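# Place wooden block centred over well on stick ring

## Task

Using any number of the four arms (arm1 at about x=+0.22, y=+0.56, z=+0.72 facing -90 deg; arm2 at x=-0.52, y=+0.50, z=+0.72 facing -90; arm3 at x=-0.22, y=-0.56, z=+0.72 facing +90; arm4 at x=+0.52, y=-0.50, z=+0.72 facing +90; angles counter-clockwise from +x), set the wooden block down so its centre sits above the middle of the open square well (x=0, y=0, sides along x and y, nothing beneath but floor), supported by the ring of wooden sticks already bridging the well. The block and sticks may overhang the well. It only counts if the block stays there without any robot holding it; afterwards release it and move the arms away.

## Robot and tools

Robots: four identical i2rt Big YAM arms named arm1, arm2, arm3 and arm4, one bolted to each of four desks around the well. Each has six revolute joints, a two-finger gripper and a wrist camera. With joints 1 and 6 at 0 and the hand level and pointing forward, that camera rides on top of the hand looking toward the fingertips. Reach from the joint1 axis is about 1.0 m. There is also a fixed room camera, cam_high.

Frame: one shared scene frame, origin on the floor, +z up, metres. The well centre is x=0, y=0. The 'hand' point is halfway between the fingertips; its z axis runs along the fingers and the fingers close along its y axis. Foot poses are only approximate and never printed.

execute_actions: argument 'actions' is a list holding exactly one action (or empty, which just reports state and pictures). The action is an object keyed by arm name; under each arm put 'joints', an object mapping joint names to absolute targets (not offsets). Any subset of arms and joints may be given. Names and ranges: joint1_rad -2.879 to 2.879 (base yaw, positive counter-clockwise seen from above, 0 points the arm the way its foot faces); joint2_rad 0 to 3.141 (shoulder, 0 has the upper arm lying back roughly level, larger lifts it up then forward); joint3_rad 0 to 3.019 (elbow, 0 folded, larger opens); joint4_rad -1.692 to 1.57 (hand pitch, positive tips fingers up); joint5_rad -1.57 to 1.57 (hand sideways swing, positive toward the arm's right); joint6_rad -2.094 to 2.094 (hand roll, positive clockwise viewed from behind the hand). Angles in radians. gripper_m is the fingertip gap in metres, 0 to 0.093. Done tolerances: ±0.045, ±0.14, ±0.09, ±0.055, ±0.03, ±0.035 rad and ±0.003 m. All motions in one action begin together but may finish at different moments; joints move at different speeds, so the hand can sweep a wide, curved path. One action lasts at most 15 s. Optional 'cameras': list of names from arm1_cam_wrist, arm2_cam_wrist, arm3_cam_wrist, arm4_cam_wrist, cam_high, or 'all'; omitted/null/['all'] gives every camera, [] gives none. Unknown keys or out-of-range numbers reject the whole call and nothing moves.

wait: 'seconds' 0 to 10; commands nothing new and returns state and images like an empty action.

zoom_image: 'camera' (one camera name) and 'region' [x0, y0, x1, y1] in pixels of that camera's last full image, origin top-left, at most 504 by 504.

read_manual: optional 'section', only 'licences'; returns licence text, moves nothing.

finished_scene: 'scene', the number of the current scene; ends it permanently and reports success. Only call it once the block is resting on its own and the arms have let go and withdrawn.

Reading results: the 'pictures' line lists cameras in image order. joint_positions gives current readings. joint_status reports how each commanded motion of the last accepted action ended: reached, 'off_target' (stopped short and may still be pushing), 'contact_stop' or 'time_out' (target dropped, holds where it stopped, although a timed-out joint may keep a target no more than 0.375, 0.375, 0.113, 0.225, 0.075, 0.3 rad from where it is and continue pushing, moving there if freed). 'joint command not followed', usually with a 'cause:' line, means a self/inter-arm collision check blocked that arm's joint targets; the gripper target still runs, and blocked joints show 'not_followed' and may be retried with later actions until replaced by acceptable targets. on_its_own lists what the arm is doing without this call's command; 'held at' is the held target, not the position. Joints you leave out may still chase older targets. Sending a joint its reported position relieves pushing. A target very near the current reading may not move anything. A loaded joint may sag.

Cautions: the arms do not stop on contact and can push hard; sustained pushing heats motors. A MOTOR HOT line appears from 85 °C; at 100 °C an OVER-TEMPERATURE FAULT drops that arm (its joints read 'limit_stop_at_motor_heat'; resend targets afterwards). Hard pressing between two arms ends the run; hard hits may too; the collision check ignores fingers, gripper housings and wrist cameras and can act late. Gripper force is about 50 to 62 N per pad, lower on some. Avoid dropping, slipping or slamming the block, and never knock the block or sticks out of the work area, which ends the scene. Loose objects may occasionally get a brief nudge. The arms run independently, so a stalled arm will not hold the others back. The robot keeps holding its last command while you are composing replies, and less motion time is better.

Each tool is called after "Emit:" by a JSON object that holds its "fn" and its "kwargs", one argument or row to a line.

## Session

Emit:
{"fn": "execute_actions", "kwargs": {
  "actions": [],
  "cameras": ["cam_high"]
}}

Scene clock: 0.00 s.
Motor temperatures (°C, as the motors report them): arm1=[31 29 35 33 32 30] | arm2=[34 35 33 31 32 33] | arm3=[30 33 32 33 32 34] | arm4=[31 32 33 33 31 32]
arm1.joint_positions: joint1_rad=-0.332 joint2_rad=+0.624 joint3_rad=+1.425 joint4_rad=-1.435 joint5_rad=+0.085 joint6_rad=+0.296 gripper_m=+0.095
arm1.joint_status: not commanded
arm1.hand: x=+0.1350 y=+0.3493 z=+1.2549 quat_wxyz=(-0.286, -0.800, -0.400, +0.343) (m; scene frame)
arm2.joint_positions: joint1_rad=-0.023 joint2_rad=+0.594 joint3_rad=+1.355 joint4_rad=-1.191 joint5_rad=+0.119 joint6_rad=+0.272 gripper_m=+0.095
arm2.joint_status: not commanded
arm2.hand: x=-0.5473 y=+0.2571 z=+1.3402 quat_wxyz=(-0.389, -0.698, -0.468, +0.379) (m; scene frame)
arm3.joint_positions: joint1_rad=+0.244 joint2_rad=+0.455 joint3_rad=+1.430 joint4_rad=-1.291 joint5_rad=-0.267 joint6_rad=+0.205 gripper_m=+0.095
arm3.joint_status: not commanded
arm3.hand: x=-0.2920 y=-0.4255 z=+1.3758 quat_wxyz=(-0.211, +0.632, -0.495, -0.557) (m; scene frame)
arm4.joint_positions: joint1_rad=-0.205 joint2_rad=+0.467 joint3_rad=+1.351 joint4_rad=-1.201 joint5_rad=+0.005 joint6_rad=+0.087 gripper_m=+0.094
arm4.joint_status: not commanded
arm4.hand: x=+0.5655 y=-0.3137 z=+1.3952 quat_wxyz=(-0.436, +0.481, -0.653, -0.391) (m; scene frame)
pictures: cam_high
Images, in order (width x height): cam_high 504x504.

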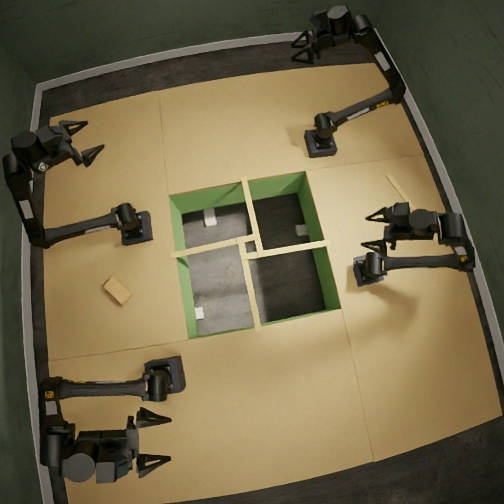

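Emit:
{"fn": "execute_actions", "kwargs": {
  "actions": [
    {"arm3":{"joints":{"joint1_rad":-1.93,"joint2_rad":1.4,"joint3_rad":0.74,"joint4_rad":-0.91,"joint5_rad":0,"joint6_rad":-1.1}}}
  ],
  "cameras": ["arm3_cam_wrist"]
}}

Scene clock: 6.97 s.
Motor temperatures (°C, as the motors report them): arm1=[31 30 38 33 32 30] | arm2=[34 35 35 31 32 33] | arm3=[30 33 33 33 32 34] | arm4=[31 32 35 34 31 32]
arm1.joint_positions: joint1_rad=-0.332 joint2_rad=+0.624 joint3_rad=+1.425 joint4_rad=-1.435 joint5_rad=+0.085 joint6_rad=+0.296 gripper_m=+0.095
arm1.joint_status: not commanded
arm1.hand: x=+0.1350 y=+0.3493 z=+1.2549 quat_wxyz=(-0.286, -0.800, -0.400, +0.343) (m; scene frame)
arm2.joint_positions: joint1_rad=-0.023 joint2_rad=+0.594 joint3_rad=+1.355 joint4_rad=-1.191 joint5_rad=+0.119 joint6_rad=+0.272 gripper_m=+0.095
arm2.joint_status: not commanded
arm2.hand: x=-0.5473 y=+0.2571 z=+1.3402 quat_wxyz=(-0.389, -0.698, -0.468, +0.379) (m; scene frame)
arm3.joint_positions: joint1_rad=-1.932 joint2_rad=+1.389 joint3_rad=+0.739 joint4_rad=-0.914 joint5_rad=-0.001 joint6_rad=-1.085 gripper_m=+0.095
arm3.joint_status: all done
arm3.hand: x=+0.0903 y=-0.6704 z=+0.8084 quat_wxyz=(+0.002, +0.362, -0.932, -0.003) (m; scene frame)
arm4.joint_positions: joint1_rad=-0.205 joint2_rad=+0.467 joint3_rad=+1.351 joint4_rad=-1.201 joint5_rad=+0.005 joint6_rad=+0.087 gripper_m=+0.094
arm4.joint_status: not commanded
arm4.hand: x=+0.5655 y=-0.3137 z=+1.3952 quat_wxyz=(-0.436, +0.481, -0.653, -0.391) (m; scene frame)
pictures: arm3_cam_wrist
Images, in order (width x height): arm3_cam_wrist 504x504.

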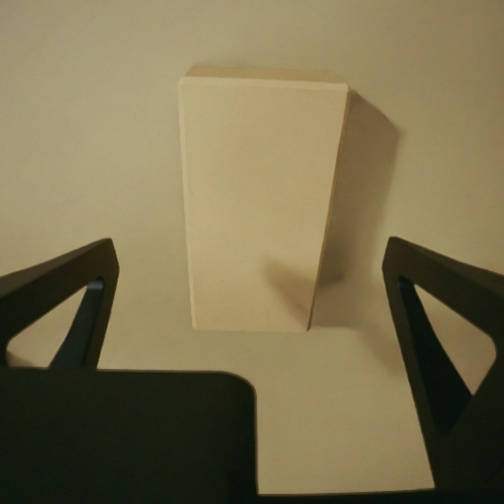

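Emit:
{"fn": "execute_actions", "kwargs": {
  "actions": [
    {"arm3":{"joints":{"joint2_rad":1.567,"joint3_rad":0.714,"joint4_rad":-0.717,"joint6_rad":-1.05}}}
  ],
  "cameras": []
}}

Emit:
{"fn": "execute_actions", "kwargs": {
  "actions": [
    {"arm3":{"joints":{"gripper_m":0.0}}}
  ],
  "cameras": ["arm3_cam_wrist"]
}}

Emit:
{"fn": "execute_actions", "kwargs": {
  "actions": [
    {"arm3":{"joints":{"joint2_rad":1.217,"joint3_rad":0.84,"joint4_rad":-1.19}}}
  ],
  "cameras": []
}}

Emit:
{"fn": "execute_actions", "kwargs": {
  "actions": [
    {"arm3":{"joints":{"joint1_rad":-0.374,"joint2_rad":1.993,"joint3_rad":1.67,"joint4_rad":-1.248,"joint6_rad":-0.374}}}
  ],
  "cameras": []
}}

Emit:
{"fn": "execute_actions", "kwargs": {
  "actions": [
    {"arm3":{"joints":{"joint2_rad":2.07,"joint4_rad":-1.10}}}
  ],
  "cameras": ["arm3_cam_wrist","arm1_cam_wrist"]
}}

Scene clock: 17.17 s.
Motor temperatures (°C, as the motors report them): arm1=[31 30 40 33 32 30] | arm2=[34 35 37 31 32 33] | arm3=[30 34 34 33 32 34] | arm4=[31 32 37 34 31 32]
arm1.joint_positions: joint1_rad=-0.332 joint2_rad=+0.624 joint3_rad=+1.425 joint4_rad=-1.435 joint5_rad=+0.085 joint6_rad=+0.296 gripper_m=+0.095
arm1.joint_status: not commanded
arm1.hand: x=+0.1350 y=+0.3493 z=+1.2549 quat_wxyz=(-0.286, -0.800, -0.400, +0.343) (m; scene frame)
arm2.joint_positions: joint1_rad=-0.023 joint2_rad=+0.594 joint3_rad=+1.355 joint4_rad=-1.191 joint5_rad=+0.119 joint6_rad=+0.272 gripper_m=+0.095
arm2.joint_status: not commanded
arm2.hand: x=-0.5473 y=+0.2571 z=+1.3402 quat_wxyz=(-0.389, -0.698, -0.468, +0.379) (m; scene frame)
arm3.joint_positions: joint1_rad=-1.932 joint2_rad=+1.568 joint3_rad=+0.717 joint4_rad=-0.730 joint5_rad=-0.001 joint6_rad=-1.065 gripper_m=+0.095
arm3.joint_status: all done
arm3.hand: x=+0.1006 y=-0.6741 z=+0.7463 quat_wxyz=(+0.009, +0.353, -0.936, -0.008) (m; scene frame)
arm4.joint_positions: joint1_rad=-0.205 joint2_rad=+0.467 joint3_rad=+1.351 joint4_rad=-1.201 joint5_rad=+0.005 joint6_rad=+0.087 gripper_m=+0.094
arm4.joint_status: not commanded
arm4.hand: x=+0.5655 y=-0.3137 z=+1.3952 quat_wxyz=(-0.436, +0.481, -0.653, -0.391) (m; scene frame)
pictures: none
No camera images: the call's "cameras" was empty. Leave "cameras" out to get every camera's image.

Scene clock: 17.90 s.
Motor temperatures (°C, as the motors report them): arm1=[31 30 40 33 32 30] | arm2=[34 35 37 31 32 33] | arm3=[30 34 34 33 32 34] | arm4=[31 32 37 34 31 32]
arm1.joint_positions: joint1_rad=-0.332 joint2_rad=+0.624 joint3_rad=+1.425 joint4_rad=-1.435 joint5_rad=+0.085 joint6_rad=+0.296 gripper_m=+0.095
arm1.joint_status: not commanded
arm1.hand: x=+0.1350 y=+0.3493 z=+1.2549 quat_wxyz=(-0.286, -0.800, -0.400, +0.343) (m; scene frame)
arm2.joint_positions: joint1_rad=-0.023 joint2_rad=+0.594 joint3_rad=+1.355 joint4_rad=-1.191 joint5_rad=+0.119 joint6_rad=+0.272 gripper_m=+0.095
arm2.joint_status: not commanded
arm2.hand: x=-0.5473 y=+0.2571 z=+1.3402 quat_wxyz=(-0.389, -0.698, -0.468, +0.379) (m; scene frame)
arm3.joint_positions: joint1_rad=-1.932 joint2_rad=+1.568 joint3_rad=+0.717 joint4_rad=-0.728 joint5_rad=-0.002 joint6_rad=-1.063 gripper_m=+0.069
arm3.joint_status: gripper_m off_target (ended at +0.069, target +0.000)
arm3.hand: x=+0.1010 y=-0.6741 z=+0.7463 quat_wxyz=(+0.008, +0.352, -0.936, -0.008) (m; scene frame)
arm4.joint_positions: joint1_rad=-0.205 joint2_rad=+0.467 joint3_rad=+1.351 joint4_rad=-1.201 joint5_rad=+0.005 joint6_rad=+0.087 gripper_m=+0.094
arm4.joint_status: not commanded
arm4.hand: x=+0.5655 y=-0.3137 z=+1.3952 quat_wxyz=(-0.436, +0.481, -0.653, -0.391) (m; scene frame)
pictures: arm3_cam_wrist
Images, in order (width x height): arm3_cam_wrist 504x504.

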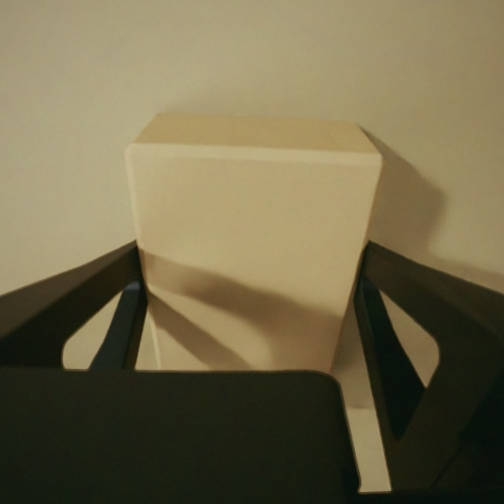

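Scene clock: 19.07 s.
Motor temperatures (°C, as the motors report them): arm1=[31 30 40 33 32 30] | arm2=[34 35 37 31 32 33] | arm3=[30 34 35 33 32 34] | arm4=[31 32 37 34 31 32]
arm1.joint_positions: joint1_rad=-0.332 joint2_rad=+0.624 joint3_rad=+1.425 joint4_rad=-1.435 joint5_rad=+0.085 joint6_rad=+0.296 gripper_m=+0.095
arm1.joint_status: not commanded
arm1.hand: x=+0.1350 y=+0.3493 z=+1.2549 quat_wxyz=(-0.286, -0.800, -0.400, +0.343) (m; scene frame)
arm2.joint_positions: joint1_rad=-0.023 joint2_rad=+0.594 joint3_rad=+1.355 joint4_rad=-1.191 joint5_rad=+0.119 joint6_rad=+0.272 gripper_m=+0.095
arm2.joint_status: not commanded
arm2.hand: x=-0.5473 y=+0.2571 z=+1.3402 quat_wxyz=(-0.389, -0.698, -0.468, +0.379) (m; scene frame)
arm3.joint_positions: joint1_rad=-1.932 joint2_rad=+1.210 joint3_rad=+0.799 joint4_rad=-1.178 joint5_rad=-0.002 joint6_rad=-1.063 gripper_m=+0.069
arm3.joint_status: all done
arm3.hand: x=+0.0644 y=-0.6610 z=+0.8811 quat_wxyz=(+0.012, +0.352, -0.936, -0.011) (m; scene frame)
arm4.joint_positions: joint1_rad=-0.205 joint2_rad=+0.467 joint3_rad=+1.351 joint4_rad=-1.201 joint5_rad=+0.005 joint6_rad=+0.087 gripper_m=+0.094
arm4.joint_status: not commanded
arm4.hand: x=+0.5655 y=-0.3137 z=+1.3952 quat_wxyz=(-0.436, +0.481, -0.653, -0.391) (m; scene frame)
pictures: none
No camera images: the call's "cameras" was empty. Leave "cameras" out to get every camera's image.

Scene clock: 21.13 s.
Motor temperatures (°C, as the motors report them): arm1=[31 30 41 33 32 30] | arm2=[34 35 37 31 32 33] | arm3=[30 34 35 33 32 34] | arm4=[31 32 37 34 31 32]
arm1.joint_positions: joint1_rad=-0.332 joint2_rad=+0.624 joint3_rad=+1.425 joint4_rad=-1.435 joint5_rad=+0.085 joint6_rad=+0.296 gripper_m=+0.095
arm1.joint_status: not commanded
arm1.hand: x=+0.1350 y=+0.3493 z=+1.2549 quat_wxyz=(-0.286, -0.800, -0.400, +0.343) (m; scene frame)
arm2.joint_positions: joint1_rad=-0.023 joint2_rad=+0.594 joint3_rad=+1.355 joint4_rad=-1.191 joint5_rad=+0.119 joint6_rad=+0.272 gripper_m=+0.095
arm2.joint_status: not commanded
arm2.hand: x=-0.5473 y=+0.2571 z=+1.3402 quat_wxyz=(-0.389, -0.698, -0.468, +0.379) (m; scene frame)
arm3.joint_positions: joint1_rad=-0.375 joint2_rad=+2.014 joint3_rad=+1.612 joint4_rad=-1.235 joint5_rad=-0.004 joint6_rad=-0.389 gripper_m=+0.069
arm3.joint_status: all done
arm3.hand: x=-0.0125 y=-0.0160 z=+0.8235 quat_wxyz=(+0.034, +0.717, -0.696, +0.005) (m; scene frame)
arm4.joint_positions: joint1_rad=-0.205 joint2_rad=+0.467 joint3_rad=+1.351 joint4_rad=-1.201 joint5_rad=+0.005 joint6_rad=+0.087 gripper_m=+0.094
arm4.joint_status: not commanded
arm4.hand: x=+0.5655 y=-0.3137 z=+1.3952 quat_wxyz=(-0.436, +0.481, -0.653, -0.391) (m; scene frame)
pictures: none
No camera images: the call's "cameras" was empty. Leave "cameras" out to get every camera's image.

Scene clock: 21.97 s.
Motor temperatures (°C, as the motors report them): arm1=[31 30 41 33 32 30] | arm2=[34 35 37 31 32 33] | arm3=[30 34 36 33 32 34] | arm4=[31 32 37 34 31 32]
arm1.joint_positions: joint1_rad=-0.332 joint2_rad=+0.624 joint3_rad=+1.425 joint4_rad=-1.435 joint5_rad=+0.085 joint6_rad=+0.296 gripper_m=+0.095
arm1.joint_status: not commanded
arm1.hand: x=+0.1350 y=+0.3493 z=+1.2549 quat_wxyz=(-0.286, -0.800, -0.400, +0.343) (m; scene frame)
arm2.joint_positions: joint1_rad=-0.023 joint2_rad=+0.594 joint3_rad=+1.355 joint4_rad=-1.191 joint5_rad=+0.119 joint6_rad=+0.272 gripper_m=+0.095
arm2.joint_status: not commanded
arm2.hand: x=-0.5473 y=+0.2571 z=+1.3402 quat_wxyz=(-0.389, -0.698, -0.468, +0.379) (m; scene frame)
arm3.joint_positions: joint1_rad=-0.375 joint2_rad=+2.053 joint3_rad=+1.618 joint4_rad=-1.124 joint5_rad=-0.002 joint6_rad=-0.383 gripper_m=+0.069
arm3.joint_status: all done
arm3.hand: x=-0.0035 y=+0.0080 z=+0.8020 quat_wxyz=(-0.002, +0.716, -0.698, -0.010) (m; scene frame)
arm4.joint_positions: joint1_rad=-0.205 joint2_rad=+0.467 joint3_rad=+1.351 joint4_rad=-1.201 joint5_rad=+0.005 joint6_rad=+0.087 gripper_m=+0.094
arm4.joint_status: not commanded
arm4.hand: x=+0.5655 y=-0.3137 z=+1.3952 quat_wxyz=(-0.436, +0.481, -0.653, -0.391) (m; scene frame)
pictures: arm1_cam_wrist, arm3_cam_wrist
Images, in order (width x height): arm1_cam_wrist 504x504, arm3_cam_wrist 504x504.

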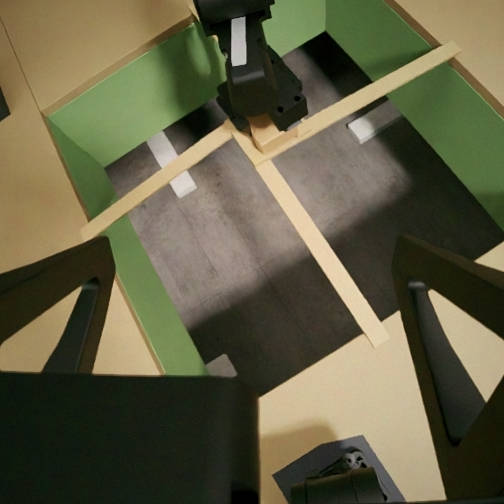

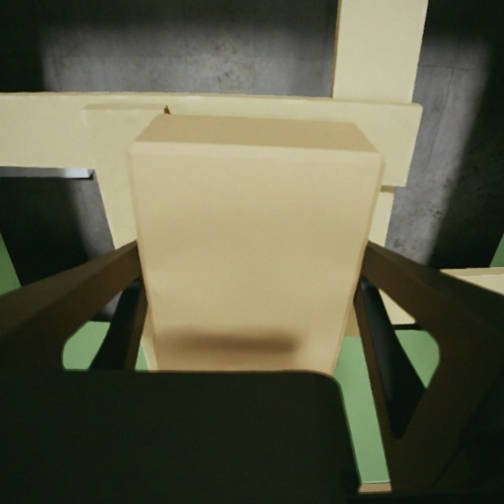

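Emit:
{"fn": "execute_actions", "kwargs": {
  "actions": [
    {"arm3":{"joints":{"joint2_rad":2.05,"gripper_m":0.093}}}
  ],
  "cameras": []
}}

Emit:
{"fn": "execute_actions", "kwargs": {
  "actions": [
    {"arm3":{"joints":{"joint2_rad":1.2,"joint4_rad":-1.3}}}
  ],
  "cameras": ["cam_high","arm1_cam_wrist"]
}}

Scene clock: 29.53 s.
Motor temperatures (°C, as the motors report them): arm1=[31 30 42 33 32 30] | arm2=[34 35 38 31 32 33] | arm3=[30 36 38 33 32 34] | arm4=[31 32 38 34 31 32]
arm1.joint_positions: joint1_rad=-0.332 joint2_rad=+0.624 joint3_rad=+1.425 joint4_rad=-1.435 joint5_rad=+0.085 joint6_rad=+0.296 gripper_m=+0.095
arm1.joint_status: not commanded
arm1.hand: x=+0.1350 y=+0.3493 z=+1.2549 quat_wxyz=(-0.286, -0.800, -0.400, +0.343) (m; scene frame)
arm2.joint_positions: joint1_rad=-0.023 joint2_rad=+0.594 joint3_rad=+1.355 joint4_rad=-1.191 joint5_rad=+0.119 joint6_rad=+0.272 gripper_m=+0.095
arm2.joint_status: not commanded
arm2.hand: x=-0.5473 y=+0.2571 z=+1.3402 quat_wxyz=(-0.389, -0.698, -0.468, +0.379) (m; scene frame)
arm3.joint_positions: joint1_rad=-0.375 joint2_rad=+2.053 joint3_rad=+1.618 joint4_rad=-1.114 joint5_rad=-0.002 joint6_rad=-0.383 gripper_m=+0.093
arm3.joint_status: all done
arm3.hand: x=-0.0027 y=+0.0104 z=+0.8021 quat_wxyz=(-0.006, +0.716, -0.698, -0.012) (m; scene frame)
arm4.joint_positions: joint1_rad=-0.205 joint2_rad=+0.467 joint3_rad=+1.351 joint4_rad=-1.201 joint5_rad=+0.005 joint6_rad=+0.087 gripper_m=+0.094
arm4.joint_status: not commanded
arm4.hand: x=+0.5655 y=-0.3137 z=+1.3952 quat_wxyz=(-0.436, +0.481, -0.653, -0.391) (m; scene frame)
pictures: none
No camera images: the call's "cameras" was empty. Leave "cameras" out to get every camera's image.

Scene clock: 31.30 s.
Motor temperatures (°C, as the motors report them): arm1=[31 30 42 33 32 30] | arm2=[34 35 38 31 32 33] | arm3=[30 36 38 33 32 34] | arm4=[31 32 38 34 31 32]
arm1.joint_positions: joint1_rad=-0.332 joint2_rad=+0.624 joint3_rad=+1.425 joint4_rad=-1.435 joint5_rad=+0.085 joint6_rad=+0.296 gripper_m=+0.095
arm1.joint_status: not commanded
arm1.hand: x=+0.1350 y=+0.3493 z=+1.2549 quat_wxyz=(-0.286, -0.800, -0.400, +0.343) (m; scene frame)
arm2.joint_positions: joint1_rad=-0.023 joint2_rad=+0.594 joint3_rad=+1.355 joint4_rad=-1.191 joint5_rad=+0.119 joint6_rad=+0.272 gripper_m=+0.095
arm2.joint_status: not commanded
arm2.hand: x=-0.5473 y=+0.2571 z=+1.3402 quat_wxyz=(-0.389, -0.698, -0.468, +0.379) (m; scene frame)
arm3.joint_positions: joint1_rad=-0.375 joint2_rad=+1.199 joint3_rad=+1.658 joint4_rad=-1.289 joint5_rad=-0.002 joint6_rad=-0.383 gripper_m=+0.093
arm3.joint_status: all done
arm3.hand: x=-0.0502 y=-0.1354 z=+1.2704 quat_wxyz=(-0.328, +0.666, -0.653, -0.153) (m; scene frame)
arm4.joint_positions: joint1_rad=-0.205 joint2_rad=+0.467 joint3_rad=+1.351 joint4_rad=-1.201 joint5_rad=+0.005 joint6_rad=+0.087 gripper_m=+0.094
arm4.joint_status: not commanded
arm4.hand: x=+0.5655 y=-0.3137 z=+1.3952 quat_wxyz=(-0.436, +0.481, -0.653, -0.391) (m; scene frame)
pictures: arm1_cam_wrist, cam_high
Images, in order (width x height): arm1_cam_wrist 504x504, cam_high 504x504.

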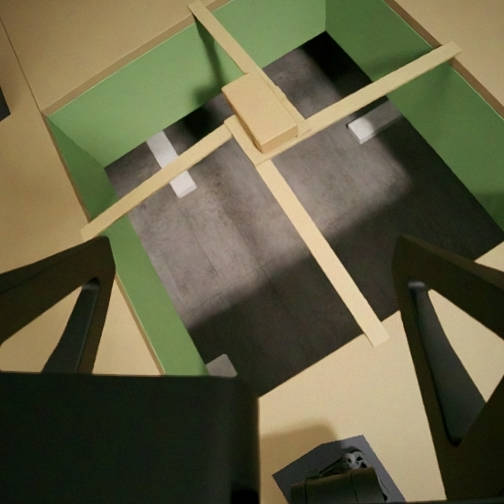

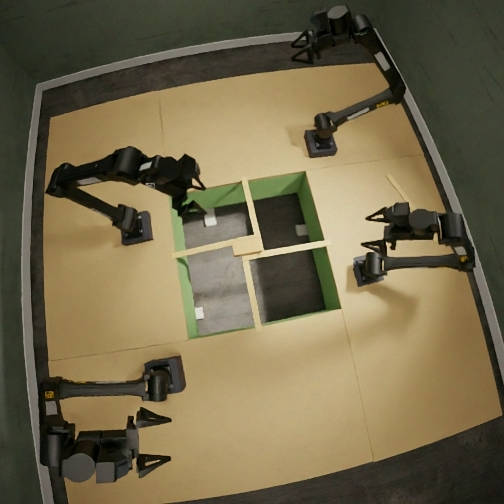

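Emit:
{"fn": "finished_scene", "kwargs": {
  "scene": 2
}}

The scene is finished: the task was done.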